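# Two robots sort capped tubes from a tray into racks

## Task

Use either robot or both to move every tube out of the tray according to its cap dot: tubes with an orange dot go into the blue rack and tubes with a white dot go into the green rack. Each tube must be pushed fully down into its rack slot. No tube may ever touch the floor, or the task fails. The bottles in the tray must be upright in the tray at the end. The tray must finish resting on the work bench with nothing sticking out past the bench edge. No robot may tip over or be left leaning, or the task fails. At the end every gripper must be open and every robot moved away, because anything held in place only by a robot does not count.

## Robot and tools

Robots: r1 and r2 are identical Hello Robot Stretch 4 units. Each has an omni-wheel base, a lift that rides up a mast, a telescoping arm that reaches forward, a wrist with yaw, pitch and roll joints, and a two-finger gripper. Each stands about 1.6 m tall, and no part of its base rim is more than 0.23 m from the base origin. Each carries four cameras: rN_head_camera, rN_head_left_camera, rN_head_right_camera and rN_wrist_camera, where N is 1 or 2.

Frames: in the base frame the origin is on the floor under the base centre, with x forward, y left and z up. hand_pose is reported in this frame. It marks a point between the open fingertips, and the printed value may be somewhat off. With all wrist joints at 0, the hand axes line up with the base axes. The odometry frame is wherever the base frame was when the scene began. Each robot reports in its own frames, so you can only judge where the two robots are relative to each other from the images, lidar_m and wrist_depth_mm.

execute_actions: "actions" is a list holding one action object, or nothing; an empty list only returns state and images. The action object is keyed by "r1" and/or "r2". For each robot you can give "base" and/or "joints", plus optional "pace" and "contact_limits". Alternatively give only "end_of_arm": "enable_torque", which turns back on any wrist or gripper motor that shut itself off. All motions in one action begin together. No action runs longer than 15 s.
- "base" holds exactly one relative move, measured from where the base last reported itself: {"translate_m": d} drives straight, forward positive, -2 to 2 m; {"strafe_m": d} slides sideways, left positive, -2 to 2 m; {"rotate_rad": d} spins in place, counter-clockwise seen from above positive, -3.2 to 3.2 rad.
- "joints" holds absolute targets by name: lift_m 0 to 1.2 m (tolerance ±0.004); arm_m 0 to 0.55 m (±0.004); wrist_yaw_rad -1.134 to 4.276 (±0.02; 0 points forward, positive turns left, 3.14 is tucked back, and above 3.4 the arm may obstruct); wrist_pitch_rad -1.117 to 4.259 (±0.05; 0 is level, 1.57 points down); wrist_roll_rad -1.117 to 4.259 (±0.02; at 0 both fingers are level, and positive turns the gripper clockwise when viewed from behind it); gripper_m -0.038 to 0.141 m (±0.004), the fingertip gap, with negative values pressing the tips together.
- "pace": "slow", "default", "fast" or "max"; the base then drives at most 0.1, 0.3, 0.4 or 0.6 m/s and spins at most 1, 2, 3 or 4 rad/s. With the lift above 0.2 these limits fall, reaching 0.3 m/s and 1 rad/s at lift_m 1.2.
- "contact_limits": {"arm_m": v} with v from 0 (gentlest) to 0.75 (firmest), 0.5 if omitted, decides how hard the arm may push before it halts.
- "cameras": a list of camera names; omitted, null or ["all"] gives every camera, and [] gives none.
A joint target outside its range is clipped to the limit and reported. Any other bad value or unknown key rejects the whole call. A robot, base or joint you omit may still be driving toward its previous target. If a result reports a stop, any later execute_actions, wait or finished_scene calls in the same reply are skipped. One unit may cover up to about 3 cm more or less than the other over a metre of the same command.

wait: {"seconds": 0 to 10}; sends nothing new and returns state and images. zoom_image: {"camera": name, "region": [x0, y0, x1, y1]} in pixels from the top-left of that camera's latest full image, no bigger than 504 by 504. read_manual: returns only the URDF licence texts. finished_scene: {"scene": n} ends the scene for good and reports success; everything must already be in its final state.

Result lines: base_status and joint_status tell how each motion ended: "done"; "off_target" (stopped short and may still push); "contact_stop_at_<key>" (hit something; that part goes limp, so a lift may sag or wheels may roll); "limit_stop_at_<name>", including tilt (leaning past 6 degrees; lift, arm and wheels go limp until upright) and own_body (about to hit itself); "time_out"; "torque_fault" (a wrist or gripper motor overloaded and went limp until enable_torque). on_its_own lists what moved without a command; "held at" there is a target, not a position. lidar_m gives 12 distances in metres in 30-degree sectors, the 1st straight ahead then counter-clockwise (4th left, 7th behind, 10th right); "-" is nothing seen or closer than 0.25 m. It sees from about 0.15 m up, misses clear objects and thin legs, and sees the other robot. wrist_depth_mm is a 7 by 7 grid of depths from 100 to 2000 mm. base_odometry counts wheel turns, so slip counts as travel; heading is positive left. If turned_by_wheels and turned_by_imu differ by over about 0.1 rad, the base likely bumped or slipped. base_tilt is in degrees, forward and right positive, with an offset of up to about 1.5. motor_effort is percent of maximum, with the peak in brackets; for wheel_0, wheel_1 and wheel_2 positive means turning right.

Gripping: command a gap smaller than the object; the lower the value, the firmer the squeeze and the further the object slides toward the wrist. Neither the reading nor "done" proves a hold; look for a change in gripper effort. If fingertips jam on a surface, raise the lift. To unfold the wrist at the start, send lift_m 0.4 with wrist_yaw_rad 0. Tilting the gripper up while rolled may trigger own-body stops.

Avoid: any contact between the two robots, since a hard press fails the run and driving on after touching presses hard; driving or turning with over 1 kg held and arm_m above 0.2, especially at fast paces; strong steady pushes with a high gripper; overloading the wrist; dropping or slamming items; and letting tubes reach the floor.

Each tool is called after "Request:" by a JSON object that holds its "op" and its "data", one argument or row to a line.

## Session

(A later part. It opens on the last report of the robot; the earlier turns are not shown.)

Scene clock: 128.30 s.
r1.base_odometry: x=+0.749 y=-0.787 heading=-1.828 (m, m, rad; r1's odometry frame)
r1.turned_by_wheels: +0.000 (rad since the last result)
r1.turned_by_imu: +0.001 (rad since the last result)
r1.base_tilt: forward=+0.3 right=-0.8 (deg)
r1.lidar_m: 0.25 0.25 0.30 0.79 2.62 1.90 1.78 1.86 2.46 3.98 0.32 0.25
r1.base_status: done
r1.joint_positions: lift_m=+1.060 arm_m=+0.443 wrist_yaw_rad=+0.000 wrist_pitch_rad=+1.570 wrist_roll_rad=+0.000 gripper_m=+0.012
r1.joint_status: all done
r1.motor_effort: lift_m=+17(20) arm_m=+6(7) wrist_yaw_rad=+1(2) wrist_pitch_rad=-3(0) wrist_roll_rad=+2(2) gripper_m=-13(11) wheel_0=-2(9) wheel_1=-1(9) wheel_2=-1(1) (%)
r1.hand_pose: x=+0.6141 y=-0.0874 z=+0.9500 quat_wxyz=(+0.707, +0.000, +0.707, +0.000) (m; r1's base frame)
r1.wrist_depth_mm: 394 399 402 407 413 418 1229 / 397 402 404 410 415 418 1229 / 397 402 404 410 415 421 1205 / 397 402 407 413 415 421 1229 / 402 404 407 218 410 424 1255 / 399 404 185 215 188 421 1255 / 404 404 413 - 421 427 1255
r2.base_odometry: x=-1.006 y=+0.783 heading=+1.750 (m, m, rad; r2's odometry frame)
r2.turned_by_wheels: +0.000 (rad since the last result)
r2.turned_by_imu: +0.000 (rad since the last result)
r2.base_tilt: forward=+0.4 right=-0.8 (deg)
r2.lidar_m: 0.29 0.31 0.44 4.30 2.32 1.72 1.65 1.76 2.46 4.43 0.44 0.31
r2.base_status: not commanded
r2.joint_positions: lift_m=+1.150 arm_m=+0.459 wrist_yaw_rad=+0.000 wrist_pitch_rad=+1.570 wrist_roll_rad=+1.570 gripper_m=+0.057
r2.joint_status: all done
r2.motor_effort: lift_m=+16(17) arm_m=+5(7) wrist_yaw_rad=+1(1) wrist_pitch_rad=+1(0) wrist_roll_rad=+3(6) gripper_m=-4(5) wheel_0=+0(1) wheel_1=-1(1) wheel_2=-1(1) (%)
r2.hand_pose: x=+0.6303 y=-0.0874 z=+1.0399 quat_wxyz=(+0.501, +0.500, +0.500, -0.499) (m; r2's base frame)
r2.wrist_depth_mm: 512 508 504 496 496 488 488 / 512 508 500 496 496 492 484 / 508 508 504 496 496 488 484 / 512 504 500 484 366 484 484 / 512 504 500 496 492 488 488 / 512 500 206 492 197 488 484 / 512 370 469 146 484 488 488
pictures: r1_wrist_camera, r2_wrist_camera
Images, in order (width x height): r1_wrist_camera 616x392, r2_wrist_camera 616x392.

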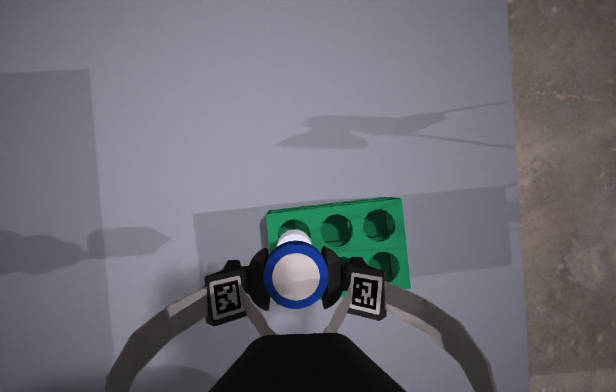

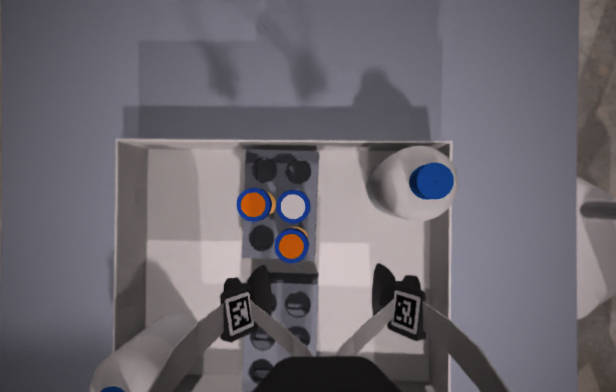

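Request:
{"op": "execute_actions", "data": {
  "actions": [
    {"r1":{"joints":{"lift_m":1.02},"pace":"slow"},"r2":{"base":{"strafe_m":-0.005},"joints":{"arm_m":0.494,"lift_m":1.04,"gripper_m":0.048}}}
  ],
  "cameras": ["r1_wrist_camera","r2_wrist_camera","r2_head_left_camera"]
}}

Scene clock: 139.63 s.
r1.base_odometry: x=+0.749 y=-0.787 heading=-1.828 (m, m, rad; r1's odometry frame)
r1.turned_by_wheels: +0.000 (rad since the last result)
r1.turned_by_imu: +0.001 (rad since the last result)
r1.base_tilt: forward=+0.1 right=-0.9 (deg)
r1.lidar_m: 0.25 0.25 0.29 0.76 2.63 1.89 1.78 1.85 2.47 3.99 0.31 0.25
r1.base_status: not commanded
r1.joint_positions: lift_m=+1.020 arm_m=+0.443 wrist_yaw_rad=+0.000 wrist_pitch_rad=+1.570 wrist_roll_rad=+0.000 gripper_m=+0.012
r1.joint_status: all done
r1.motor_effort: lift_m=+17(17) arm_m=+6(6) wrist_yaw_rad=+1(0) wrist_pitch_rad=-4(1) wrist_roll_rad=+2(3) gripper_m=-11(12) wheel_0=-2(2) wheel_1=-1(1) wheel_2=+0(0) (%)
r1.hand_pose: x=+0.6141 y=-0.0874 z=+0.9100 quat_wxyz=(+0.707, +0.000, +0.707, +0.000) (m; r1's base frame)
r1.wrist_depth_mm: 357 359 362 366 373 375 1160 / 359 362 364 368 373 377 1160 / 357 366 366 370 375 377 1160 / 359 362 368 370 375 379 1182 / 364 364 366 218 317 382 1205 / 362 364 185 214 189 382 1182 / 364 366 373 - 379 384 1182
r2.base_odometry: x=-1.001 y=+0.784 heading=+1.750 (m, m, rad; r2's odometry frame)
r2.turned_by_wheels: +0.000 (rad since the last result)
r2.turned_by_imu: +0.000 (rad since the last result)
r2.base_tilt: forward=+0.3 right=-0.6 (deg)
r2.lidar_m: 0.29 0.30 0.43 4.28 2.31 1.74 1.67 1.76 2.47 4.42 0.44 0.30
r2.base_status: done
r2.joint_positions: lift_m=+1.040 arm_m=+0.493 wrist_yaw_rad=+0.000 wrist_pitch_rad=+1.570 wrist_roll_rad=+1.570 gripper_m=+0.048
r2.joint_status: all done
r2.motor_effort: lift_m=+15(15) arm_m=+5(4) wrist_yaw_rad=+1(1) wrist_pitch_rad=+1(1) wrist_roll_rad=+2(2) gripper_m=-5(5) wheel_0=-1(5) wheel_1=+1(6) wheel_2=-1(0) (%)
r2.hand_pose: x=+0.6642 y=-0.0874 z=+0.9299 quat_wxyz=(+0.500, +0.500, +0.500, -0.500) (m; r2's base frame)
r2.wrist_depth_mm: 402 397 394 392 384 382 382 / 402 397 392 392 387 387 379 / 399 392 389 329 384 307 379 / 399 392 389 270 382 244 212 / 399 392 389 327 382 382 377 / 399 394 204 330 194 379 379 / 399 357 389 148 382 330 379
pictures: r1_wrist_camera, r2_head_left_camera, r2_wrist_camera
Images, in order (width x height): r1_wrist_camera 616x392, r2_head_left_camera 420x672, r2_wrist_camera 616x392.

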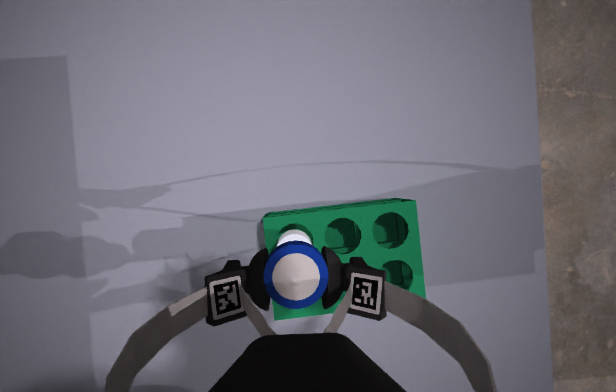

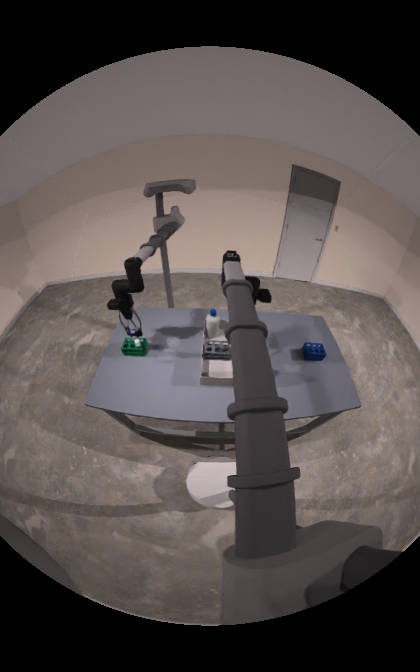

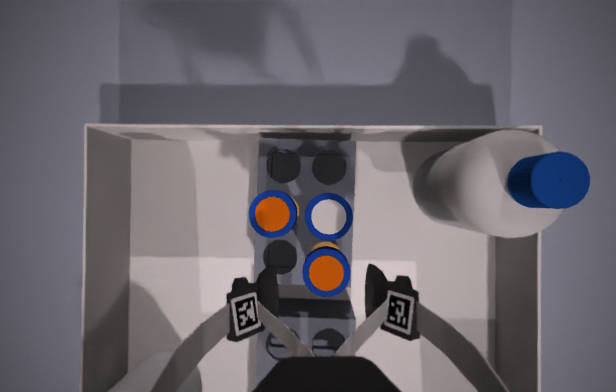

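Request:
{"op": "execute_actions", "data": {
  "actions": [
    {"r1":{"joints":{"lift_m":0.976},"pace":"slow"},"r2":{"joints":{"arm_m":0.49,"lift_m":0.982},"pace":"slow"}}
  ],
  "cameras": ["r1_wrist_camera","r2_wrist_camera"]
}}

Scene clock: 146.87 s.
r1.base_odometry: x=+0.749 y=-0.787 heading=-1.828 (m, m, rad; r1's odometry frame)
r1.turned_by_wheels: +0.000 (rad since the last result)
r1.turned_by_imu: +0.001 (rad since the last result)
r1.base_tilt: forward=+0.3 right=-0.8 (deg)
r1.lidar_m: 0.25 0.25 0.31 0.80 2.64 1.89 1.78 1.84 2.45 3.97 0.32 0.25
r1.base_status: not commanded
r1.joint_positions: lift_m=+0.976 arm_m=+0.443 wrist_yaw_rad=+0.000 wrist_pitch_rad=+1.570 wrist_roll_rad=+0.000 gripper_m=+0.012
r1.joint_status: all done
r1.motor_effort: lift_m=+17(17) arm_m=+6(5) wrist_yaw_rad=+1(1) wrist_pitch_rad=-1(0) wrist_roll_rad=+2(3) gripper_m=-11(11) wheel_0=-2(2) wheel_1=-1(1) wheel_2=+0(0) (%)
r1.hand_pose: x=+0.6141 y=-0.0874 z=+0.8660 quat_wxyz=(+0.707, +0.000, +0.707, +0.000) (m; r1's base frame)
r1.wrist_depth_mm: 314 319 320 324 327 330 732 / 315 319 322 325 329 330 732 / 315 319 324 327 329 334 336 / 317 320 324 327 329 334 340 / 319 322 324 217 272 336 340 / 319 320 185 206 189 336 342 / 320 324 327 - 336 340 342
r2.base_odometry: x=-1.001 y=+0.784 heading=+1.750 (m, m, rad; r2's odometry frame)
r2.turned_by_wheels: +0.000 (rad since the last result)
r2.turned_by_imu: +0.000 (rad since the last result)
r2.base_tilt: forward=+0.3 right=-0.7 (deg)
r2.lidar_m: 0.27 0.29 0.44 4.31 2.29 1.74 1.67 1.76 2.47 4.42 0.43 0.30
r2.base_status: not commanded
r2.joint_positions: lift_m=+0.982 arm_m=+0.491 wrist_yaw_rad=+0.000 wrist_pitch_rad=+1.570 wrist_roll_rad=+1.570 gripper_m=+0.048
r2.joint_status: all done
r2.motor_effort: lift_m=+16(16) arm_m=-5(7) wrist_yaw_rad=+0(2) wrist_pitch_rad=-1(1) wrist_roll_rad=+2(2) gripper_m=-4(5) wheel_0=+0(1) wheel_1=+1(1) wheel_2=-1(1) (%)
r2.hand_pose: x=+0.6620 y=-0.0874 z=+0.8719 quat_wxyz=(+0.500, +0.500, +0.500, -0.500) (m; r2's base frame)
r2.wrist_depth_mm: 342 338 334 330 330 329 324 / 342 338 336 330 329 327 324 / 301 336 324 272 325 266 186 / 303 336 334 270 325 212 183 / 303 336 330 211 325 324 263 / 306 336 204 210 194 324 285 / 307 334 317 147 325 322 285
pictures: r1_wrist_camera, r2_wrist_camera
Images, in order (width x height): r1_wrist_camera 616x392, r2_wrist_camera 616x392.

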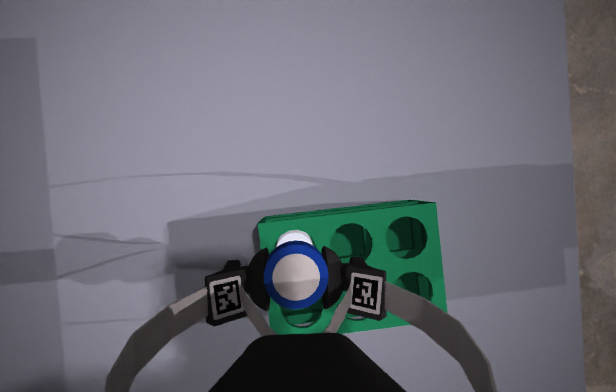

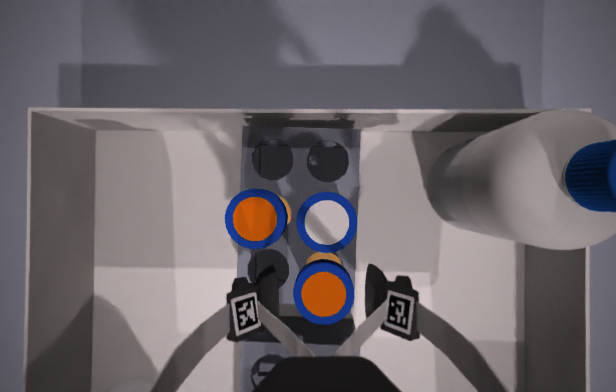

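Request:
{"op": "execute_actions", "data": {
  "actions": [
    {"r1":{"joints":{"gripper_m":0.045}},"r2":{"joints":{"gripper_m":0.012}}}
  ],
  "cameras": ["r1_wrist_camera","r2_wrist_camera"]
}}

Request:
{"op": "execute_actions", "data": {
  "actions": [
    {"r1":{"joints":{"lift_m":1.10}},"r2":{"joints":{"lift_m":1.104}}}
  ],
  "cameras": ["r1_wrist_camera","r2_wrist_camera"]
}}

Scene clock: 153.13 s.
r1.base_odometry: x=+0.749 y=-0.787 heading=-1.828 (m, m, rad; r1's odometry frame)
r1.turned_by_wheels: +0.000 (rad since the last result)
r1.turned_by_imu: +0.001 (rad since the last result)
r1.base_tilt: forward=+0.3 right=-0.8 (deg)
r1.lidar_m: 0.25 0.25 0.27 0.75 2.62 1.90 1.77 1.83 2.44 3.99 0.32 0.25
r1.base_status: not commanded
r1.joint_positions: lift_m=+0.976 arm_m=+0.443 wrist_yaw_rad=+0.000 wrist_pitch_rad=+1.570 wrist_roll_rad=+0.000 gripper_m=+0.045
r1.joint_status: all done
r1.motor_effort: lift_m=+17(18) arm_m=+5(6) wrist_yaw_rad=+1(1) wrist_pitch_rad=-2(2) wrist_roll_rad=+3(3) gripper_m=-3(9) wheel_0=-2(2) wheel_1=-1(1) wheel_2=+0(0) (%)
r1.hand_pose: x=+0.6141 y=-0.0874 z=+0.8660 quat_wxyz=(+0.707, +0.000, +0.707, +0.000) (m; r1's base frame)
r1.wrist_depth_mm: 314 315 320 324 327 332 732 / 315 317 320 325 329 332 732 / 315 319 324 325 329 334 336 / 317 319 325 329 330 334 338 / 320 322 324 211 272 336 340 / 320 322 191 267 199 336 340 / 322 322 325 - 334 340 342
r2.base_odometry: x=-1.001 y=+0.784 heading=+1.750 (m, m, rad; r2's odometry frame)
r2.turned_by_wheels: +0.000 (rad since the last result)
r2.turned_by_imu: +0.000 (rad since the last result)
r2.base_tilt: forward=+0.5 right=-0.7 (deg)
r2.lidar_m: 0.26 0.30 0.46 4.31 2.32 1.72 1.68 1.76 2.49 4.42 0.41 0.32
r2.base_status: not commanded
r2.joint_positions: lift_m=+0.982 arm_m=+0.491 wrist_yaw_rad=+0.000 wrist_pitch_rad=+1.570 wrist_roll_rad=+1.570 gripper_m=+0.012
r2.joint_status: all done
r2.motor_effort: lift_m=+15(15) arm_m=-5(5) wrist_yaw_rad=-1(0) wrist_pitch_rad=+0(1) wrist_roll_rad=+3(3) gripper_m=-15(16) wheel_0=-1(1) wheel_1=+1(1) wheel_2=-1(1) (%)
r2.hand_pose: x=+0.6620 y=-0.0874 z=+0.8719 quat_wxyz=(+0.500, +0.500, +0.500, -0.500) (m; r2's base frame)
r2.wrist_depth_mm: 342 338 336 334 329 327 324 / 340 336 334 332 330 327 327 / 303 334 322 271 325 268 185 / 303 336 334 268 327 211 183 / 306 334 334 212 327 324 263 / 306 336 204 202 190 324 285 / 306 334 334 268 325 324 285
pictures: r1_wrist_camera, r2_wrist_camera
Images, in order (width x height): r1_wrist_camera 616x392, r2_wrist_camera 616x392.

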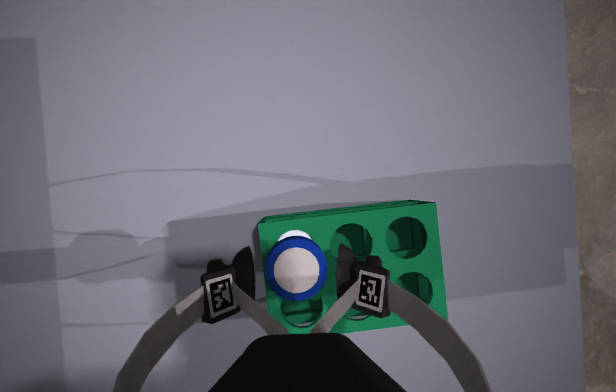

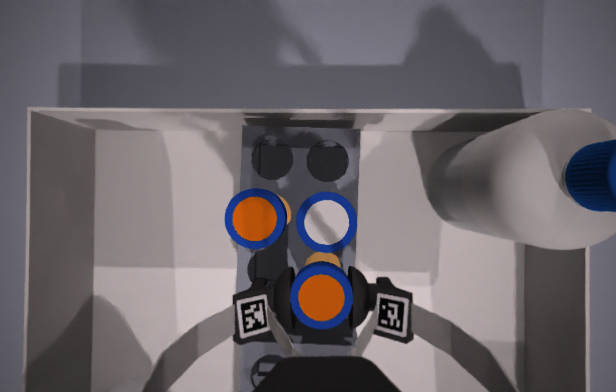

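Scene clock: 154.70 s.
r1.base_odometry: x=+0.749 y=-0.787 heading=-1.828 (m, m, rad; r1's odometry frame)
r1.turned_by_wheels: +0.000 (rad since the last result)
r1.turned_by_imu: +0.001 (rad since the last result)
r1.base_tilt: forward=+0.3 right=-0.9 (deg)
r1.lidar_m: 0.25 0.25 0.31 0.78 2.62 1.88 1.78 1.84 2.44 3.97 0.30 0.25
r1.base_status: not commanded
r1.joint_positions: lift_m=+1.100 arm_m=+0.443 wrist_yaw_rad=+0.000 wrist_pitch_rad=+1.570 wrist_roll_rad=+0.000 gripper_m=+0.045
r1.joint_status: all done
r1.motor_effort: lift_m=+23(25) arm_m=+6(5) wrist_yaw_rad=+0(1) wrist_pitch_rad=-2(2) wrist_roll_rad=+2(3) gripper_m=-6(4) wheel_0=-2(2) wheel_1=-1(1) wheel_2=+0(0) (%)
r1.hand_pose: x=+0.6141 y=-0.0874 z=+0.9895 quat_wxyz=(+0.707, +0.000, +0.707, +0.000) (m; r1's base frame)
r1.wrist_depth_mm: 430 436 442 445 452 455 1255 / 433 439 442 449 452 459 1281 / 433 439 445 449 455 459 1281 / 439 442 445 449 459 466 1255 / 439 442 445 394 452 466 1281 / 439 445 191 452 198 466 1281 / 442 449 452 - 462 466 1308
r2.base_odometry: x=-1.001 y=+0.784 heading=+1.750 (m, m, rad; r2's odometry frame)
r2.turned_by_wheels: +0.000 (rad since the last result)
r2.turned_by_imu: +0.000 (rad since the last result)
r2.base_tilt: forward=+0.2 right=-0.6 (deg)
r2.lidar_m: 0.29 0.31 0.44 4.30 2.33 1.71 1.65 1.77 2.46 4.43 0.43 0.31
r2.base_status: not commanded
r2.joint_positions: lift_m=+1.104 arm_m=+0.491 wrist_yaw_rad=+0.000 wrist_pitch_rad=+1.570 wrist_roll_rad=+1.570 gripper_m=+0.012
r2.joint_status: all done
r2.motor_effort: lift_m=+20(20) arm_m=-5(5) wrist_yaw_rad=+1(1) wrist_pitch_rad=+1(2) wrist_roll_rad=+2(2) gripper_m=-16(16) wheel_0=-1(1) wheel_1=+1(1) wheel_2=-1(1) (%)
r2.hand_pose: x=+0.6620 y=-0.0874 z=+0.9935 quat_wxyz=(+0.500, +0.500, +0.500, -0.500) (m; r2's base frame)
r2.wrist_depth_mm: 466 466 455 452 445 445 442 / 466 459 459 455 445 445 442 / 466 459 452 445 445 439 442 / 466 459 455 387 445 303 439 / 462 455 449 389 445 439 439 / 462 452 204 203 191 436 439 / 462 384 452 387 445 370 442
pictures: r1_wrist_camera, r2_wrist_camera
Images, in order (width x height): r1_wrist_camera 616x392, r2_wrist_camera 616x392.

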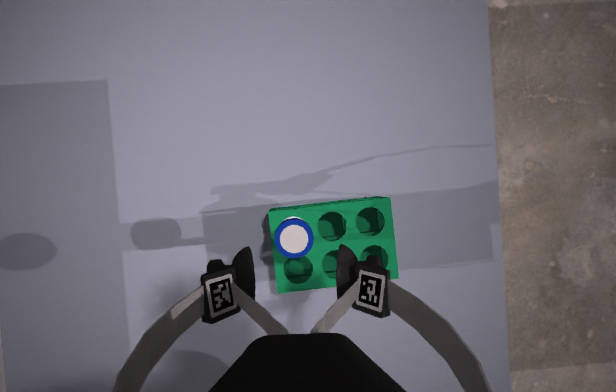

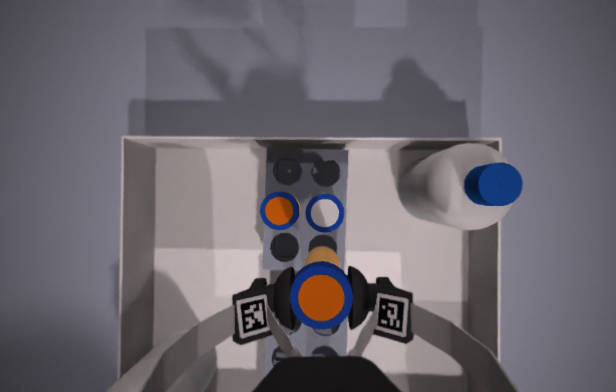

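Request:
{"op": "execute_actions", "data": {
  "actions": [
    {"r1":{"base":{"strafe_m":0.1}},"r2":{"joints":{"lift_m":1.145}}}
  ],
  "cameras": []
}}

Request:
{"op": "execute_actions", "data": {
  "actions": [
    {"r1":{"base":{"strafe_m":0.488},"joints":{"arm_m":0.42,"lift_m":1.06}},"r2":{"base":{"strafe_m":-0.47}}}
  ],
  "cameras": ["r1_wrist_camera","r2_wrist_camera","r2_head_left_camera"]
}}

Scene clock: 169.87 s.
r1.base_odometry: x=+0.845 y=-0.813 heading=-1.828 (m, m, rad; r1's odometry frame)
r1.turned_by_wheels: +0.000 (rad since the last result)
r1.turned_by_imu: +0.002 (rad since the last result)
r1.base_tilt: forward=+0.2 right=-0.8 (deg)
r1.lidar_m: 0.25 0.25 0.29 0.77 2.63 1.89 1.79 1.87 2.46 4.09 0.30 0.25
r1.base_status: done
r1.joint_positions: lift_m=+1.100 arm_m=+0.443 wrist_yaw_rad=+0.000 wrist_pitch_rad=+1.570 wrist_roll_rad=+0.000 gripper_m=+0.045
r1.joint_status: not commanded
r1.motor_effort: lift_m=+23(24) arm_m=+6(5) wrist_yaw_rad=+2(1) wrist_pitch_rad=+0(1) wrist_roll_rad=+2(3) gripper_m=-4(4) wheel_0=-4(13) wheel_1=+2(10) wheel_2=+0(1) (%)
r1.hand_pose: x=+0.6141 y=-0.0874 z=+0.9895 quat_wxyz=(+0.707, +0.000, +0.707, +0.000) (m; r1's base frame)
r1.wrist_depth_mm: 433 439 442 445 452 455 854 / 433 436 445 452 452 459 466 / 430 442 449 452 455 459 466 / 424 442 449 452 455 462 469 / 397 442 449 455 399 433 473 / 407 445 190 455 198 466 469 / 404 445 449 - 462 469 477
r2.base_odometry: x=-1.001 y=+0.784 heading=+1.750 (m, m, rad; r2's odometry frame)
r2.turned_by_wheels: +0.000 (rad since the last result)
r2.turned_by_imu: +0.000 (rad since the last result)
r2.base_tilt: forward=+0.1 right=-0.8 (deg)
r2.lidar_m: 0.29 0.29 0.44 4.30 2.32 1.73 1.66 1.75 2.43 4.44 0.42 0.32
r2.base_status: not commanded
r2.joint_positions: lift_m=+1.145 arm_m=+0.491 wrist_yaw_rad=+0.000 wrist_pitch_rad=+1.570 wrist_roll_rad=+1.570 gripper_m=+0.012
r2.joint_status: all done
r2.motor_effort: lift_m=+20(22) arm_m=-5(5) wrist_yaw_rad=-1(0) wrist_pitch_rad=+2(2) wrist_roll_rad=+2(3) gripper_m=-17(16) wheel_0=-1(1) wheel_1=+1(1) wheel_2=-1(1) (%)
r2.hand_pose: x=+0.6620 y=-0.0874 z=+1.0345 quat_wxyz=(+0.500, +0.500, +0.500, -0.500) (m; r2's base frame)
r2.wrist_depth_mm: 500 504 492 492 488 488 484 / 508 504 500 496 492 488 480 / 508 500 492 492 488 480 480 / 504 500 492 430 484 351 484 / 508 504 492 427 484 480 480 / 508 500 204 202 191 488 480 / 500 496 462 430 484 469 484
pictures: none
No camera images: the call's "cameras" was empty. Leave "cameras" out to get every camera's image.

Scene clock: 172.80 s.
r1.base_odometry: x=+1.317 y=-0.937 heading=-1.828 (m, m, rad; r1's odometry frame)
r1.turned_by_wheels: +0.000 (rad since the last result)
r1.turned_by_imu: +0.001 (rad since the last result)
r1.base_tilt: forward=+0.2 right=-0.8 (deg)
r1.lidar_m: 0.25 0.25 0.27 4.18 2.68 1.90 1.80 1.87 2.47 0.90 0.31 0.25
r1.base_status: done
r1.joint_positions: lift_m=+1.060 arm_m=+0.421 wrist_yaw_rad=+0.000 wrist_pitch_rad=+1.570 wrist_roll_rad=+0.000 gripper_m=+0.045
r1.joint_status: all done
r1.motor_effort: lift_m=+19(21) arm_m=-6(6) wrist_yaw_rad=+0(0) wrist_pitch_rad=-1(3) wrist_roll_rad=+2(2) gripper_m=-3(5) wheel_0=-5(12) wheel_1=+1(12) wheel_2=+0(1) (%)
r1.hand_pose: x=+0.5921 y=-0.0874 z=+0.9499 quat_wxyz=(+0.707, +0.000, +0.707, +0.000) (m; r1's base frame)
r1.wrist_depth_mm: 397 399 402 407 410 415 421 / 397 399 266 279 413 415 421 / 399 402 404 407 413 413 424 / 399 402 407 407 413 387 424 / 399 404 404 349 373 359 427 / 402 404 190 290 198 421 430 / 402 407 410 - 418 334 410
r2.base_odometry: x=-0.538 y=+0.868 heading=+1.750 (m, m, rad; r2's odometry frame)
r2.turned_by_wheels: +0.000 (rad since the last result)
r2.turned_by_imu: -0.001 (rad since the last result)
r2.base_tilt: forward=+0.3 right=-0.6 (deg)
r2.lidar_m: 0.28 0.30 0.42 4.78 2.35 1.74 1.68 1.78 2.50 3.96 0.40 0.30
r2.base_status: done
r2.joint_positions: lift_m=+1.145 arm_m=+0.491 wrist_yaw_rad=+0.000 wrist_pitch_rad=+1.570 wrist_roll_rad=+1.570 gripper_m=+0.012
r2.joint_status: not commanded
r2.motor_effort: lift_m=+19(20) arm_m=-5(5) wrist_yaw_rad=+0(1) wrist_pitch_rad=+1(3) wrist_roll_rad=+2(2) gripper_m=-15(16) wheel_0=+0(10) wheel_1=+1(6) wheel_2=-1(2) (%)
r2.hand_pose: x=+0.6620 y=-0.0874 z=+1.0346 quat_wxyz=(+0.500, +0.500, +0.500, -0.500) (m; r2's base frame)
r2.wrist_depth_mm: 1281 1255 1255 1205 1205 1205 1205 / 508 504 496 492 484 484 477 / 508 504 492 492 488 484 477 / 504 500 492 488 488 484 480 / 504 500 500 436 488 484 480 / 500 496 204 202 190 480 480 / 508 500 496 488 488 480 477
pictures: r1_wrist_camera, r2_head_left_camera, r2_wrist_camera
Images, in order (width x height): r1_wrist_camera 616x392, r2_head_left_camera 420x672, r2_wrist_camera 616x392.

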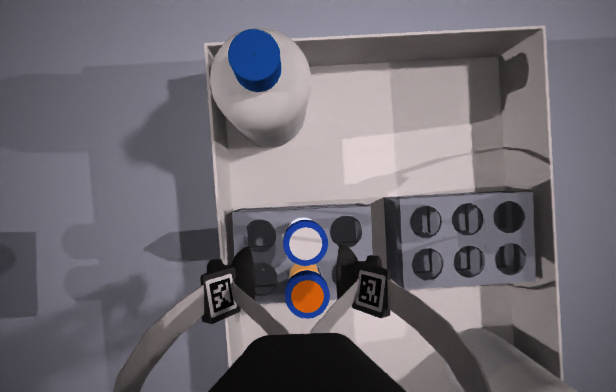

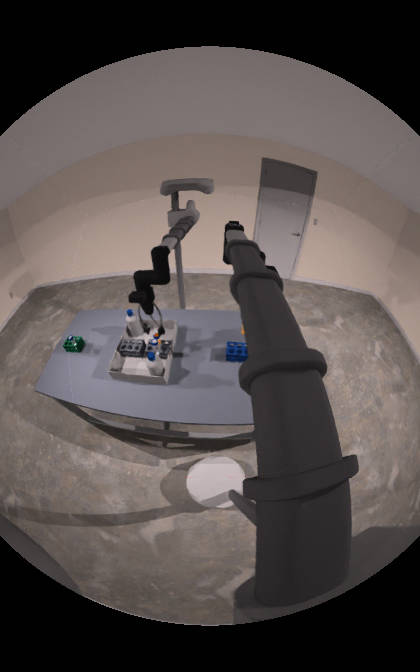

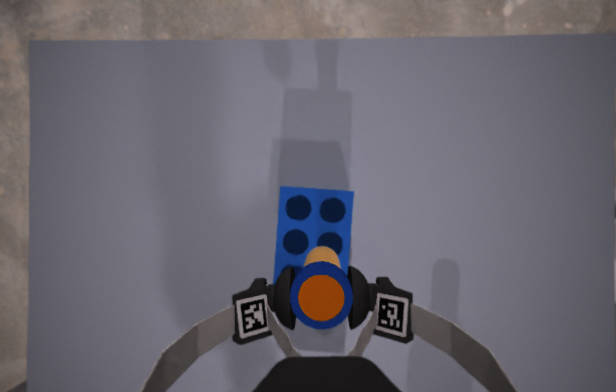

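Request:
{"op": "execute_actions", "data": {
  "actions": [
    {"r1":{"base":{"strafe_m":-0.0085},"joints":{"arm_m":0.424,"lift_m":1.01}},"r2":{"joints":{"arm_m":0.479,"lift_m":1.06}}}
  ],
  "cameras": ["r1_wrist_camera","r2_wrist_camera"]
}}

Scene clock: 182.90 s.
r1.base_odometry: x=+1.309 y=-0.935 heading=-1.828 (m, m, rad; r1's odometry frame)
r1.turned_by_wheels: +0.000 (rad since the last result)
r1.turned_by_imu: +0.002 (rad since the last result)
r1.base_tilt: forward=+0.3 right=-0.8 (deg)
r1.lidar_m: 0.25 0.25 0.26 4.19 2.70 1.91 1.81 1.86 2.51 0.88 0.31 0.25
r1.base_status: done
r1.joint_positions: lift_m=+1.010 arm_m=+0.423 wrist_yaw_rad=+0.000 wrist_pitch_rad=+1.570 wrist_roll_rad=+0.000 gripper_m=+0.045
r1.joint_status: all done
r1.motor_effort: lift_m=+17(19) arm_m=+6(6) wrist_yaw_rad=+1(1) wrist_pitch_rad=-2(1) wrist_roll_rad=+2(2) gripper_m=-5(4) wheel_0=+8(10) wheel_1=-2(11) wheel_2=+0(1) (%)
r1.hand_pose: x=+0.5941 y=-0.0874 z=+0.9000 quat_wxyz=(+0.707, +0.000, +0.707, +0.000) (m; r1's base frame)
r1.wrist_depth_mm: 345 351 177 301 338 332 312 / 347 351 214 357 362 366 329 / 349 353 345 359 362 366 319 / 351 353 355 357 362 364 310 / 351 357 307 238 310 309 310 / 353 357 190 239 199 368 319 / 353 357 359 - 368 338 324
r2.base_odometry: x=-0.538 y=+0.868 heading=+1.750 (m, m, rad; r2's odometry frame)
r2.turned_by_wheels: +0.000 (rad since the last result)
r2.turned_by_imu: +0.000 (rad since the last result)
r2.base_tilt: forward=+0.3 right=-0.7 (deg)
r2.lidar_m: 0.28 0.31 0.43 4.76 2.36 1.75 1.67 1.78 2.50 3.94 0.41 0.31
r2.base_status: not commanded
r2.joint_positions: lift_m=+1.060 arm_m=+0.480 wrist_yaw_rad=+0.000 wrist_pitch_rad=+1.570 wrist_roll_rad=+1.570 gripper_m=+0.012
r2.joint_status: all done
r2.motor_effort: lift_m=+15(18) arm_m=-5(9) wrist_yaw_rad=-1(1) wrist_pitch_rad=+1(1) wrist_roll_rad=+2(3) gripper_m=-16(16) wheel_0=+1(1) wheel_1=+1(1) wheel_2=-1(1) (%)
r2.hand_pose: x=+0.6510 y=-0.0874 z=+0.9499 quat_wxyz=(+0.500, +0.500, +0.500, -0.500) (m; r2's base frame)
r2.wrist_depth_mm: 418 418 413 410 404 407 399 / 418 415 415 407 404 399 399 / 421 415 413 407 404 404 397 / 421 415 413 404 407 404 399 / 418 415 413 349 407 402 399 / 415 418 204 202 190 404 397 / 418 415 413 407 404 399 397
pictures: r1_wrist_camera, r2_wrist_camera
Images, in order (width x height): r1_wrist_camera 616x392, r2_wrist_camera 616x392.

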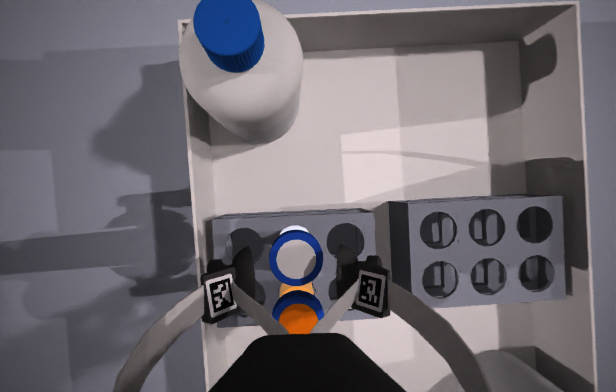

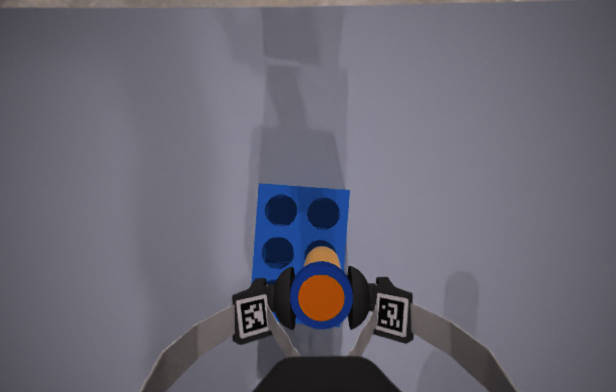

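Request:
{"op": "execute_actions", "data": {
  "actions": [
    {"r1":{"joints":{"lift_m":0.978},"pace":"slow"},"r2":{"joints":{"arm_m":0.484,"lift_m":1.02},"pace":"slow"}}
  ],
  "cameras": ["r1_wrist_camera","r2_wrist_camera"]
}}

Request:
{"op": "execute_actions", "data": {
  "actions": [
    {"r1":{"joints":{"gripper_m":0.012}}}
  ],
  "cameras": ["r1_wrist_camera"]
}}

Scene clock: 189.07 s.
r1.base_odometry: x=+1.309 y=-0.935 heading=-1.828 (m, m, rad; r1's odometry frame)
r1.turned_by_wheels: +0.000 (rad since the last result)
r1.turned_by_imu: +0.001 (rad since the last result)
r1.base_tilt: forward=+0.3 right=-0.8 (deg)
r1.lidar_m: 0.25 0.25 0.27 4.19 2.67 1.92 1.79 1.87 2.48 0.89 0.28 0.25
r1.base_status: not commanded
r1.joint_positions: lift_m=+0.978 arm_m=+0.423 wrist_yaw_rad=+0.000 wrist_pitch_rad=+1.570 wrist_roll_rad=+0.000 gripper_m=+0.045
r1.joint_status: all done
r1.motor_effort: lift_m=+17(19) arm_m=+6(6) wrist_yaw_rad=+1(1) wrist_pitch_rad=-2(0) wrist_roll_rad=+2(2) gripper_m=-5(3) wheel_0=+8(8) wheel_1=-2(2) wheel_2=+0(0) (%)
r1.hand_pose: x=+0.5941 y=-0.0874 z=+0.8680 quat_wxyz=(+0.707, +0.000, +0.707, +0.000) (m; r1's base frame)
r1.wrist_depth_mm: 315 319 160 266 314 327 297 / 319 320 186 324 329 330 314 / 319 320 322 325 329 334 319 / 320 322 322 325 330 332 306 / 320 325 265 213 274 303 277 / 320 324 190 206 199 307 306 / 324 324 285 - 336 336 325
r2.base_odometry: x=-0.538 y=+0.868 heading=+1.750 (m, m, rad; r2's odometry frame)
r2.turned_by_wheels: +0.000 (rad since the last result)
r2.turned_by_imu: +0.000 (rad since the last result)
r2.base_tilt: forward=+0.2 right=-0.7 (deg)
r2.lidar_m: 0.28 0.29 0.42 4.78 2.34 1.74 1.66 1.78 2.49 3.94 0.42 0.29
r2.base_status: not commanded
r2.joint_positions: lift_m=+1.020 arm_m=+0.483 wrist_yaw_rad=+0.000 wrist_pitch_rad=+1.570 wrist_roll_rad=+1.570 gripper_m=+0.012
r2.joint_status: all done
r2.motor_effort: lift_m=+16(16) arm_m=+5(5) wrist_yaw_rad=+0(1) wrist_pitch_rad=-1(1) wrist_roll_rad=+2(3) gripper_m=-16(17) wheel_0=+1(1) wheel_1=+1(1) wheel_2=-1(1) (%)
r2.hand_pose: x=+0.6542 y=-0.0874 z=+0.9099 quat_wxyz=(+0.500, +0.500, +0.500, -0.500) (m; r2's base frame)
r2.wrist_depth_mm: 379 377 370 370 366 364 362 / 377 377 373 368 368 364 359 / 379 375 377 368 366 364 359 / 379 377 370 370 366 366 362 / 377 377 373 310 364 366 359 / 379 377 204 203 191 364 362 / 379 375 370 309 366 359 362
pictures: r1_wrist_camera, r2_wrist_camera
Images, in order (width x height): r1_wrist_camera 616x392, r2_wrist_camera 616x392.

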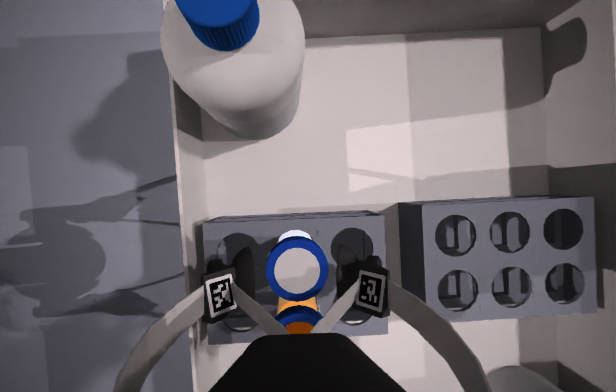

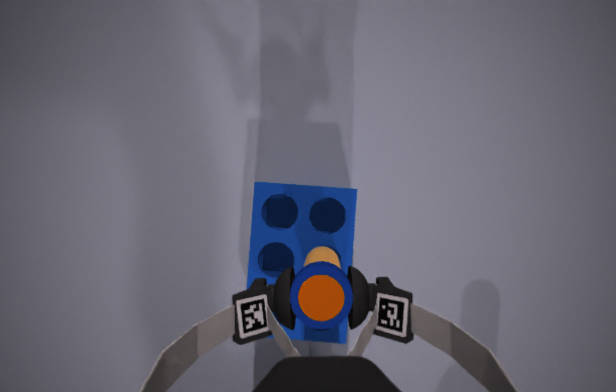

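Scene clock: 190.17 s.
r1.base_odometry: x=+1.309 y=-0.935 heading=-1.828 (m, m, rad; r1's odometry frame)
r1.turned_by_wheels: +0.000 (rad since the last result)
r1.turned_by_imu: +0.000 (rad since the last result)
r1.base_tilt: forward=+0.3 right=-0.8 (deg)
r1.lidar_m: 0.25 0.25 0.27 4.18 2.67 1.91 1.80 1.86 2.48 0.86 0.30 0.25
r1.base_status: not commanded
r1.joint_positions: lift_m=+0.978 arm_m=+0.423 wrist_yaw_rad=+0.000 wrist_pitch_rad=+1.570 wrist_roll_rad=+0.000 gripper_m=+0.012
r1.joint_status: all done
r1.motor_effort: lift_m=+17(17) arm_m=+6(6) wrist_yaw_rad=+1(2) wrist_pitch_rad=-2(2) wrist_roll_rad=+2(2) gripper_m=-12(12) wheel_0=+8(7) wheel_1=-2(2) wheel_2=+0(0) (%)
r1.hand_pose: x=+0.5941 y=-0.0874 z=+0.8680 quat_wxyz=(+0.707, +0.000, +0.707, +0.000) (m; r1's base frame)
r1.wrist_depth_mm: 314 319 160 266 314 325 300 / 317 319 185 324 329 332 315 / 317 322 320 324 329 332 320 / 319 322 322 327 329 334 307 / 320 324 265 206 277 303 277 / 320 325 185 206 190 306 304 / 324 324 285 - 334 336 324
r2.base_odometry: x=-0.538 y=+0.868 heading=+1.750 (m, m, rad; r2's odometry frame)
r2.turned_by_wheels: +0.000 (rad since the last result)
r2.turned_by_imu: +0.000 (rad since the last result)
r2.base_tilt: forward=+0.3 right=-0.7 (deg)
r2.lidar_m: 0.28 0.29 0.42 4.76 2.36 1.74 1.67 1.79 2.45 3.95 0.42 0.31
r2.base_status: not commanded
r2.joint_positions: lift_m=+1.020 arm_m=+0.483 wrist_yaw_rad=+0.000 wrist_pitch_rad=+1.570 wrist_roll_rad=+1.570 gripper_m=+0.012
r2.joint_status: not commanded
r2.motor_effort: lift_m=+16(16) arm_m=+5(5) wrist_yaw_rad=+0(0) wrist_pitch_rad=+0(3) wrist_roll_rad=+2(2) gripper_m=-16(16) wheel_0=+1(1) wheel_1=+1(1) wheel_2=-1(1) (%)
r2.hand_pose: x=+0.6542 y=-0.0874 z=+0.9099 quat_wxyz=(+0.500, +0.500, +0.500, -0.500) (m; r2's base frame)
r2.wrist_depth_mm: 379 377 373 368 366 364 359 / 379 377 373 368 366 364 362 / 379 375 375 370 366 362 362 / 379 375 375 364 366 364 359 / 377 377 373 309 366 364 359 / 377 375 204 202 190 362 362 / 379 377 370 310 366 362 359
pictures: r1_wrist_camera
Images, in order (width x height): r1_wrist_camera 616x392.

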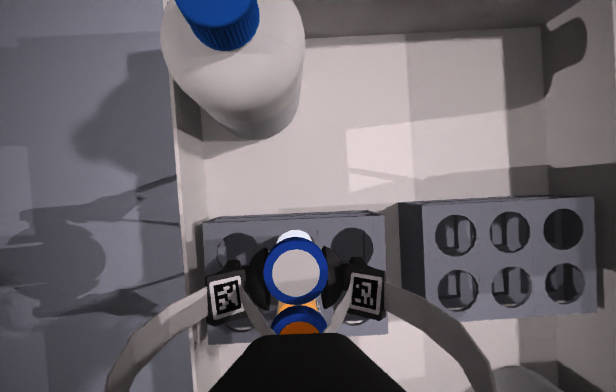

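Request:
{"op": "execute_actions", "data": {
  "actions": [
    {"r1":{"joints":{"lift_m":1.10}},"r2":{"joints":{"lift_m":0.98},"pace":"slow"}}
  ],
  "cameras": ["r1_wrist_camera","r2_wrist_camera"]
}}

Scene clock: 193.60 s.
r1.base_odometry: x=+1.309 y=-0.935 heading=-1.828 (m, m, rad; r1's odometry frame)
r1.turned_by_wheels: +0.000 (rad since the last result)
r1.turned_by_imu: +0.001 (rad since the last result)
r1.base_tilt: forward=+0.3 right=-0.8 (deg)
r1.lidar_m: 0.25 0.25 0.26 4.20 2.71 1.91 1.79 1.88 2.47 0.86 0.28 0.25
r1.base_status: not commanded
r1.joint_positions: lift_m=+1.100 arm_m=+0.423 wrist_yaw_rad=+0.000 wrist_pitch_rad=+1.570 wrist_roll_rad=+0.000 gripper_m=+0.012
r1.joint_status: all done
r1.motor_effort: lift_m=+24(23) arm_m=+6(6) wrist_yaw_rad=+1(1) wrist_pitch_rad=-1(2) wrist_roll_rad=+2(2) gripper_m=-13(11) wheel_0=+8(7) wheel_1=-2(2) wheel_2=+0(0) (%)
r1.hand_pose: x=+0.5941 y=-0.0874 z=+0.9895 quat_wxyz=(+0.707, +0.000, +0.707, +0.000) (m; r1's base frame)
r1.wrist_depth_mm: 433 439 442 445 452 452 462 / 433 439 306 394 449 436 462 / 436 442 442 449 452 455 469 / 439 445 445 449 452 427 466 / 442 445 442 206 397 399 466 / 439 445 185 449 191 445 473 / 442 445 452 - 462 340 477
r2.base_odometry: x=-0.538 y=+0.868 heading=+1.750 (m, m, rad; r2's odometry frame)
r2.turned_by_wheels: +0.000 (rad since the last result)
r2.turned_by_imu: +0.000 (rad since the last result)
r2.base_tilt: forward=+0.3 right=-0.7 (deg)
r2.lidar_m: 0.28 0.31 0.42 4.78 2.35 1.75 1.65 1.77 2.49 3.95 0.41 0.32
r2.base_status: not commanded
r2.joint_positions: lift_m=+0.980 arm_m=+0.483 wrist_yaw_rad=+0.000 wrist_pitch_rad=+1.570 wrist_roll_rad=+1.570 gripper_m=+0.012
r2.joint_status: all done
r2.motor_effort: lift_m=+16(15) arm_m=+5(5) wrist_yaw_rad=+1(0) wrist_pitch_rad=+0(0) wrist_roll_rad=+2(3) gripper_m=-15(17) wheel_0=+1(1) wheel_1=+1(1) wheel_2=-1(1) (%)
r2.hand_pose: x=+0.6541 y=-0.0874 z=+0.8699 quat_wxyz=(+0.500, +0.500, +0.500, -0.500) (m; r2's base frame)
r2.wrist_depth_mm: 340 336 332 330 325 325 322 / 340 338 332 332 327 325 324 / 338 334 332 330 329 324 324 / 338 336 334 325 325 324 322 / 340 336 332 271 325 324 322 / 338 336 203 202 190 322 322 / 340 336 332 270 327 324 322
pictures: r1_wrist_camera, r2_wrist_camera
Images, in order (width x height): r1_wrist_camera 616x392, r2_wrist_camera 616x392.

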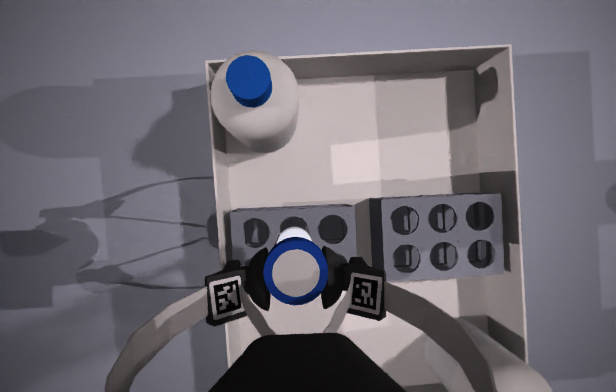

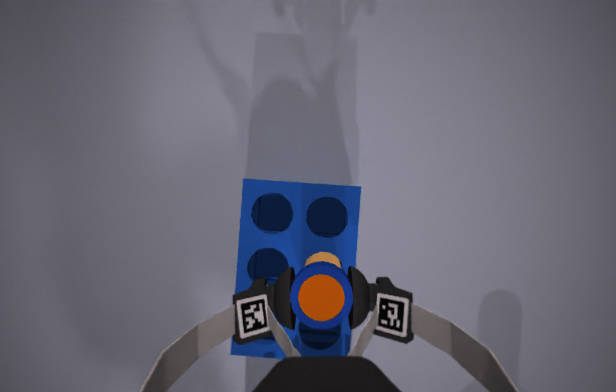

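Request:
{"op": "execute_actions", "data": {
  "actions": [
    {"r1":{"base":{"strafe_m":-0.585},"joints":{"lift_m":1.12}},"r2":{"joints":{"gripper_m":0.048}}}
  ],
  "cameras": ["r1_wrist_camera","r2_wrist_camera"]
}}

Scene clock: 204.80 s.
r1.base_odometry: x=+0.743 y=-0.786 heading=-1.828 (m, m, rad; r1's odometry frame)
r1.turned_by_wheels: +0.000 (rad since the last result)
r1.turned_by_imu: +0.002 (rad since the last result)
r1.base_tilt: forward=+0.2 right=-0.8 (deg)
r1.lidar_m: 0.25 0.25 0.29 0.79 2.62 1.87 1.77 1.85 2.45 3.98 0.28 0.25
r1.base_status: done
r1.joint_positions: lift_m=+1.120 arm_m=+0.423 wrist_yaw_rad=+0.000 wrist_pitch_rad=+1.570 wrist_roll_rad=+0.000 gripper_m=+0.012
r1.joint_status: all done
r1.motor_effort: lift_m=+22(24) arm_m=+6(6) wrist_yaw_rad=+1(0) wrist_pitch_rad=-2(2) wrist_roll_rad=+2(2) gripper_m=-11(12) wheel_0=+6(11) wheel_1=-2(13) wheel_2=+0(0) (%)
r1.hand_pose: x=+0.5941 y=-0.0874 z=+1.0096 quat_wxyz=(+0.707, +0.000, +0.707, +0.000) (m; r1's base frame)
r1.wrist_depth_mm: 455 455 459 466 473 1229 1281 / 455 459 466 469 473 1281 1281 / 455 459 466 473 477 1255 1308 / 455 462 466 415 480 480 1281 / 459 469 466 205 480 484 1281 / 459 462 185 473 191 484 1308 / 462 466 469 - 480 488 1281
r2.base_odometry: x=-0.538 y=+0.868 heading=+1.750 (m, m, rad; r2's odometry frame)
r2.turned_by_wheels: +0.000 (rad since the last result)
r2.turned_by_imu: +0.000 (rad since the last result)
r2.base_tilt: forward=+0.2 right=-0.7 (deg)
r2.lidar_m: 0.27 0.31 0.44 4.78 2.35 1.76 1.68 1.75 2.45 3.96 0.42 0.31
r2.base_status: not commanded
r2.joint_positions: lift_m=+0.980 arm_m=+0.483 wrist_yaw_rad=+0.000 wrist_pitch_rad=+1.570 wrist_roll_rad=+1.570 gripper_m=+0.048
r2.joint_status: all done
r2.motor_effort: lift_m=+16(16) arm_m=+5(5) wrist_yaw_rad=+0(0) wrist_pitch_rad=+2(0) wrist_roll_rad=+2(2) gripper_m=-5(16) wheel_0=+1(1) wheel_1=+1(1) wheel_2=-1(1) (%)
r2.hand_pose: x=+0.6541 y=-0.0874 z=+0.8699 quat_wxyz=(+0.500, +0.500, +0.500, -0.500) (m; r2's base frame)
r2.wrist_depth_mm: 340 336 336 332 327 325 322 / 338 336 332 329 327 324 322 / 340 336 334 329 329 325 320 / 338 336 334 324 327 325 324 / 340 336 332 271 329 324 322 / 338 336 204 210 195 324 320 / 336 334 330 147 327 322 322
pictures: r1_wrist_camera, r2_wrist_camera
Images, in order (width x height): r1_wrist_camera 616x392, r2_wrist_camera 616x392.

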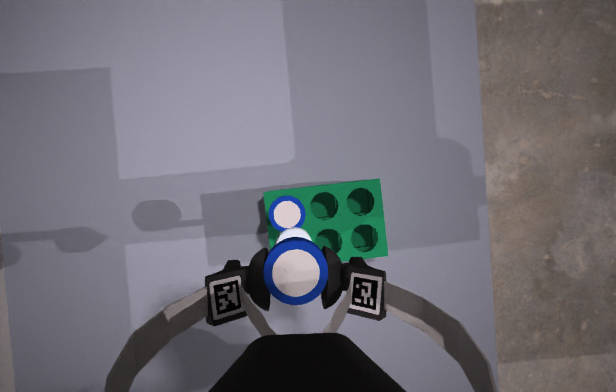

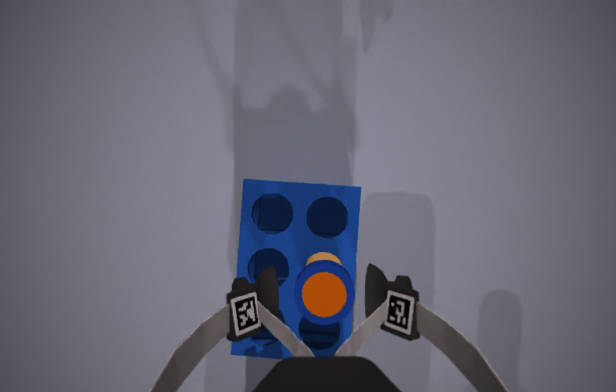

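Request:
{"op": "execute_actions", "data": {
  "actions": [
    {"r1":{"base":{"strafe_m":0.002},"joints":{"lift_m":1.095,"arm_m":0.399}},"r2":{"joints":{"lift_m":1.05}}}
  ],
  "cameras": []
}}

Request:
{"op": "execute_actions", "data": {
  "actions": [
    {"r1":{"joints":{"lift_m":1.055},"pace":"slow"},"r2":{"base":{"strafe_m":0.426},"joints":{"arm_m":0.533}}}
  ],
  "cameras": ["r1_wrist_camera","r2_wrist_camera"]
}}

Scene clock: 212.50 s.
r1.base_odometry: x=+0.745 y=-0.787 heading=-1.828 (m, m, rad; r1's odometry frame)
r1.turned_by_wheels: +0.000 (rad since the last result)
r1.turned_by_imu: +0.001 (rad since the last result)
r1.base_tilt: forward=+0.3 right=-0.8 (deg)
r1.lidar_m: 0.25 0.25 0.28 0.75 2.63 1.90 1.75 1.83 2.46 3.96 0.32 0.25
r1.base_status: done
r1.joint_positions: lift_m=+1.095 arm_m=+0.400 wrist_yaw_rad=+0.000 wrist_pitch_rad=+1.570 wrist_roll_rad=+0.000 gripper_m=+0.012
r1.joint_status: all done
r1.motor_effort: lift_m=+17(21) arm_m=-6(6) wrist_yaw_rad=+1(1) wrist_pitch_rad=-3(2) wrist_roll_rad=+3(3) gripper_m=-12(12) wheel_0=-1(9) wheel_1=-2(1) wheel_2=-1(0) (%)
r1.hand_pose: x=+0.5711 y=-0.0874 z=+0.9850 quat_wxyz=(+0.707, +0.000, +0.707, +0.000) (m; r1's base frame)
r1.wrist_depth_mm: 427 433 436 442 445 449 1255 / 430 436 439 445 449 452 1255 / 433 436 442 442 449 455 1255 / 433 439 439 389 455 459 1255 / 433 439 442 205 455 459 1255 / 436 439 185 449 190 462 1281 / 439 442 445 - 459 462 1281
r2.base_odometry: x=-0.538 y=+0.868 heading=+1.750 (m, m, rad; r2's odometry frame)
r2.turned_by_wheels: +0.000 (rad since the last result)
r2.turned_by_imu: +0.000 (rad since the last result)
r2.base_tilt: forward=+0.2 right=-0.7 (deg)
r2.lidar_m: 0.27 0.28 0.42 4.79 2.37 1.73 1.67 1.78 2.49 3.96 0.44 0.28
r2.base_status: not commanded
r2.joint_positions: lift_m=+1.050 arm_m=+0.483 wrist_yaw_rad=+0.000 wrist_pitch_rad=+1.570 wrist_roll_rad=+1.570 gripper_m=+0.048
r2.joint_status: all done
r2.motor_effort: lift_m=+20(21) arm_m=+5(5) wrist_yaw_rad=-1(3) wrist_pitch_rad=-1(1) wrist_roll_rad=+2(2) gripper_m=-4(5) wheel_0=+1(1) wheel_1=+1(1) wheel_2=-1(1) (%)
r2.hand_pose: x=+0.6542 y=-0.0874 z=+0.9396 quat_wxyz=(+0.500, +0.500, +0.500, -0.500) (m; r2's base frame)
r2.wrist_depth_mm: 410 407 402 397 394 392 389 / 410 404 404 399 397 392 392 / 410 404 402 397 397 394 387 / 410 404 404 392 394 392 389 / 407 407 399 340 394 392 389 / 410 404 204 342 194 392 389 / 410 407 399 147 397 392 389
pictures: none
No camera images: the call's "cameras" was empty. Leave "cameras" out to get every camera's image.

Scene clock: 215.23 s.
r1.base_odometry: x=+0.745 y=-0.787 heading=-1.828 (m, m, rad; r1's odometry frame)
r1.turned_by_wheels: +0.000 (rad since the last result)
r1.turned_by_imu: +0.001 (rad since the last result)
r1.base_tilt: forward=+0.3 right=-0.8 (deg)
r1.lidar_m: 0.25 0.25 0.31 0.79 2.63 1.87 1.77 1.82 2.48 3.98 0.33 0.25
r1.base_status: not commanded
r1.joint_positions: lift_m=+1.055 arm_m=+0.400 wrist_yaw_rad=+0.000 wrist_pitch_rad=+1.570 wrist_roll_rad=+0.000 gripper_m=+0.012
r1.joint_status: all done
r1.motor_effort: lift_m=+17(19) arm_m=-6(6) wrist_yaw_rad=+0(1) wrist_pitch_rad=-3(3) wrist_roll_rad=+3(2) gripper_m=-11(13) wheel_0=-1(1) wheel_1=-2(2) wheel_2=+0(1) (%)
r1.hand_pose: x=+0.5711 y=-0.0874 z=+0.9450 quat_wxyz=(+0.707, +0.000, +0.707, +0.000) (m; r1's base frame)
r1.wrist_depth_mm: 387 394 397 402 407 413 1182 / 389 397 399 404 407 413 1205 / 394 397 402 404 410 415 1229 / 394 394 402 345 407 415 1229 / 397 399 404 206 413 418 1229 / 397 402 185 410 190 421 1255 / 399 402 407 - 418 421 1255
r2.base_odometry: x=-0.957 y=+0.792 heading=+1.750 (m, m, rad; r2's odometry frame)
r2.turned_by_wheels: +0.000 (rad since the last result)
r2.turned_by_imu: +0.002 (rad since the last result)
r2.base_tilt: forward=+0.3 right=-0.8 (deg)
r2.lidar_m: 0.28 0.32 0.43 4.33 2.28 1.72 1.65 1.76 2.43 4.37 0.42 0.26
r2.base_status: done
r2.joint_positions: lift_m=+1.050 arm_m=+0.532 wrist_yaw_rad=+0.000 wrist_pitch_rad=+1.570 wrist_roll_rad=+1.570 gripper_m=+0.048
r2.joint_status: all done
r2.motor_effort: lift_m=+19(20) arm_m=+5(9) wrist_yaw_rad=-1(2) wrist_pitch_rad=+1(0) wrist_roll_rad=+2(2) gripper_m=-3(3) wheel_0=-1(9) wheel_1=+0(8) wheel_2=-1(2) (%)
r2.hand_pose: x=+0.7032 y=-0.0874 z=+0.9396 quat_wxyz=(+0.500, +0.500, +0.500, -0.500) (m; r2's base frame)
r2.wrist_depth_mm: 410 407 404 399 394 392 387 / 410 404 404 399 394 392 389 / 410 404 404 397 399 392 389 / 413 404 402 397 392 389 296 / 410 404 402 338 387 327 247 / 410 404 204 338 194 392 343 / 410 407 399 147 394 387 353
pictures: r1_wrist_camera, r2_wrist_camera
Images, in order (width x height): r1_wrist_camera 616x392, r2_wrist_camera 616x392.

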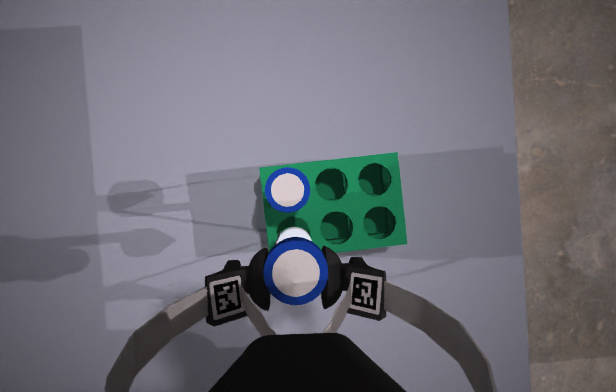

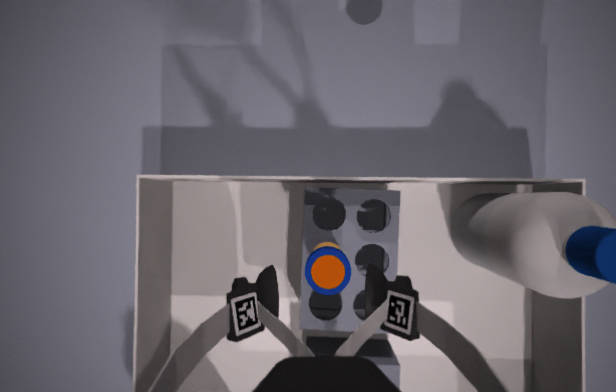

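Request:
{"op": "execute_actions", "data": {
  "actions": [
    {"r1":{"joints":{"lift_m":1.02,"arm_m":0.403},"pace":"slow"},"r2":{"base":{"strafe_m":0.002},"joints":{"arm_m":0.526,"lift_m":0.982},"pace":"slow"}}
  ],
  "cameras": ["r1_wrist_camera","r2_wrist_camera"]
}}

Scene clock: 222.87 s.
r1.base_odometry: x=+0.745 y=-0.787 heading=-1.828 (m, m, rad; r1's odometry frame)
r1.turned_by_wheels: +0.000 (rad since the last result)
r1.turned_by_imu: +0.001 (rad since the last result)
r1.base_tilt: forward=+0.3 right=-0.9 (deg)
r1.lidar_m: 0.25 0.25 0.29 0.77 2.60 1.88 1.78 1.85 2.48 3.97 0.31 0.25
r1.base_status: not commanded
r1.joint_positions: lift_m=+1.020 arm_m=+0.402 wrist_yaw_rad=+0.000 wrist_pitch_rad=+1.570 wrist_roll_rad=+0.000 gripper_m=+0.012
r1.joint_status: all done
r1.motor_effort: lift_m=+17(19) arm_m=+6(6) wrist_yaw_rad=+0(0) wrist_pitch_rad=-1(1) wrist_roll_rad=+2(2) gripper_m=-12(11) wheel_0=-1(1) wheel_1=-2(2) wheel_2=+0(0) (%)
r1.hand_pose: x=+0.5731 y=-0.0874 z=+0.9100 quat_wxyz=(+0.707, +0.000, +0.707, +0.000) (m; r1's base frame)
r1.wrist_depth_mm: 355 359 362 366 370 375 1182 / 357 362 366 368 373 377 1182 / 359 362 366 370 375 379 1182 / 359 364 368 310 345 382 1182 / 362 364 368 205 351 382 1182 / 362 368 185 373 190 382 1182 / 362 366 370 - 379 384 1205
r2.base_odometry: x=-0.959 y=+0.792 heading=+1.750 (m, m, rad; r2's odometry frame)
r2.turned_by_wheels: +0.000 (rad since the last result)
r2.turned_by_imu: +0.000 (rad since the last result)
r2.base_tilt: forward=+0.3 right=-0.6 (deg)
r2.lidar_m: 0.28 0.31 0.48 4.35 2.33 1.73 1.67 1.76 2.44 4.36 0.43 0.31
r2.base_status: done
r2.joint_positions: lift_m=+0.982 arm_m=+0.527 wrist_yaw_rad=+0.000 wrist_pitch_rad=+1.570 wrist_roll_rad=+1.570 gripper_m=+0.048
r2.joint_status: all done
r2.motor_effort: lift_m=+15(18) arm_m=-5(7) wrist_yaw_rad=-1(1) wrist_pitch_rad=+1(0) wrist_roll_rad=+2(2) gripper_m=-4(5) wheel_0=-1(7) wheel_1=-1(4) wheel_2=+0(2) (%)
r2.hand_pose: x=+0.6980 y=-0.0874 z=+0.8719 quat_wxyz=(+0.500, +0.500, +0.500, -0.500) (m; r2's base frame)
r2.wrist_depth_mm: 342 338 336 330 330 325 324 / 343 338 336 330 329 325 322 / 340 338 336 332 329 325 325 / 342 306 334 271 297 315 247 / 340 330 330 268 270 314 211 / 342 330 204 209 194 324 320 / 338 312 330 147 304 324 320
pictures: r1_wrist_camera, r2_wrist_camera
Images, in order (width x height): r1_wrist_camera 616x392, r2_wrist_camera 616x392.

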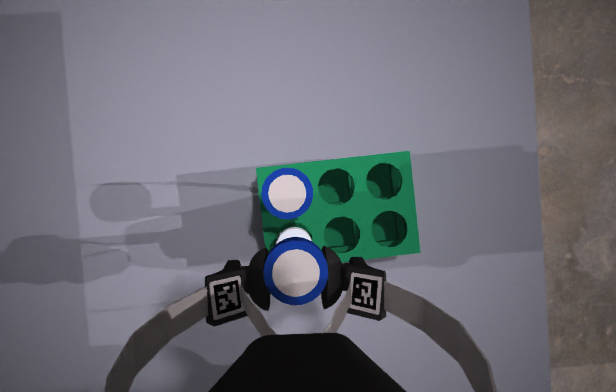

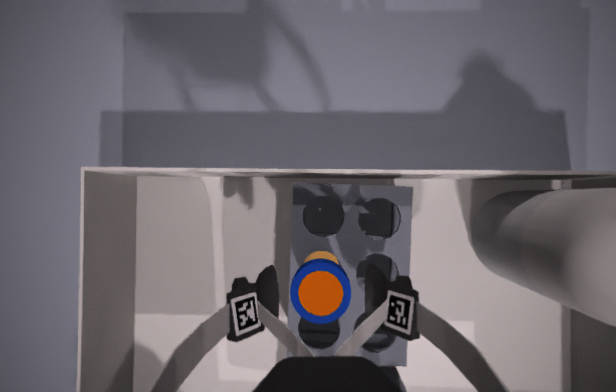

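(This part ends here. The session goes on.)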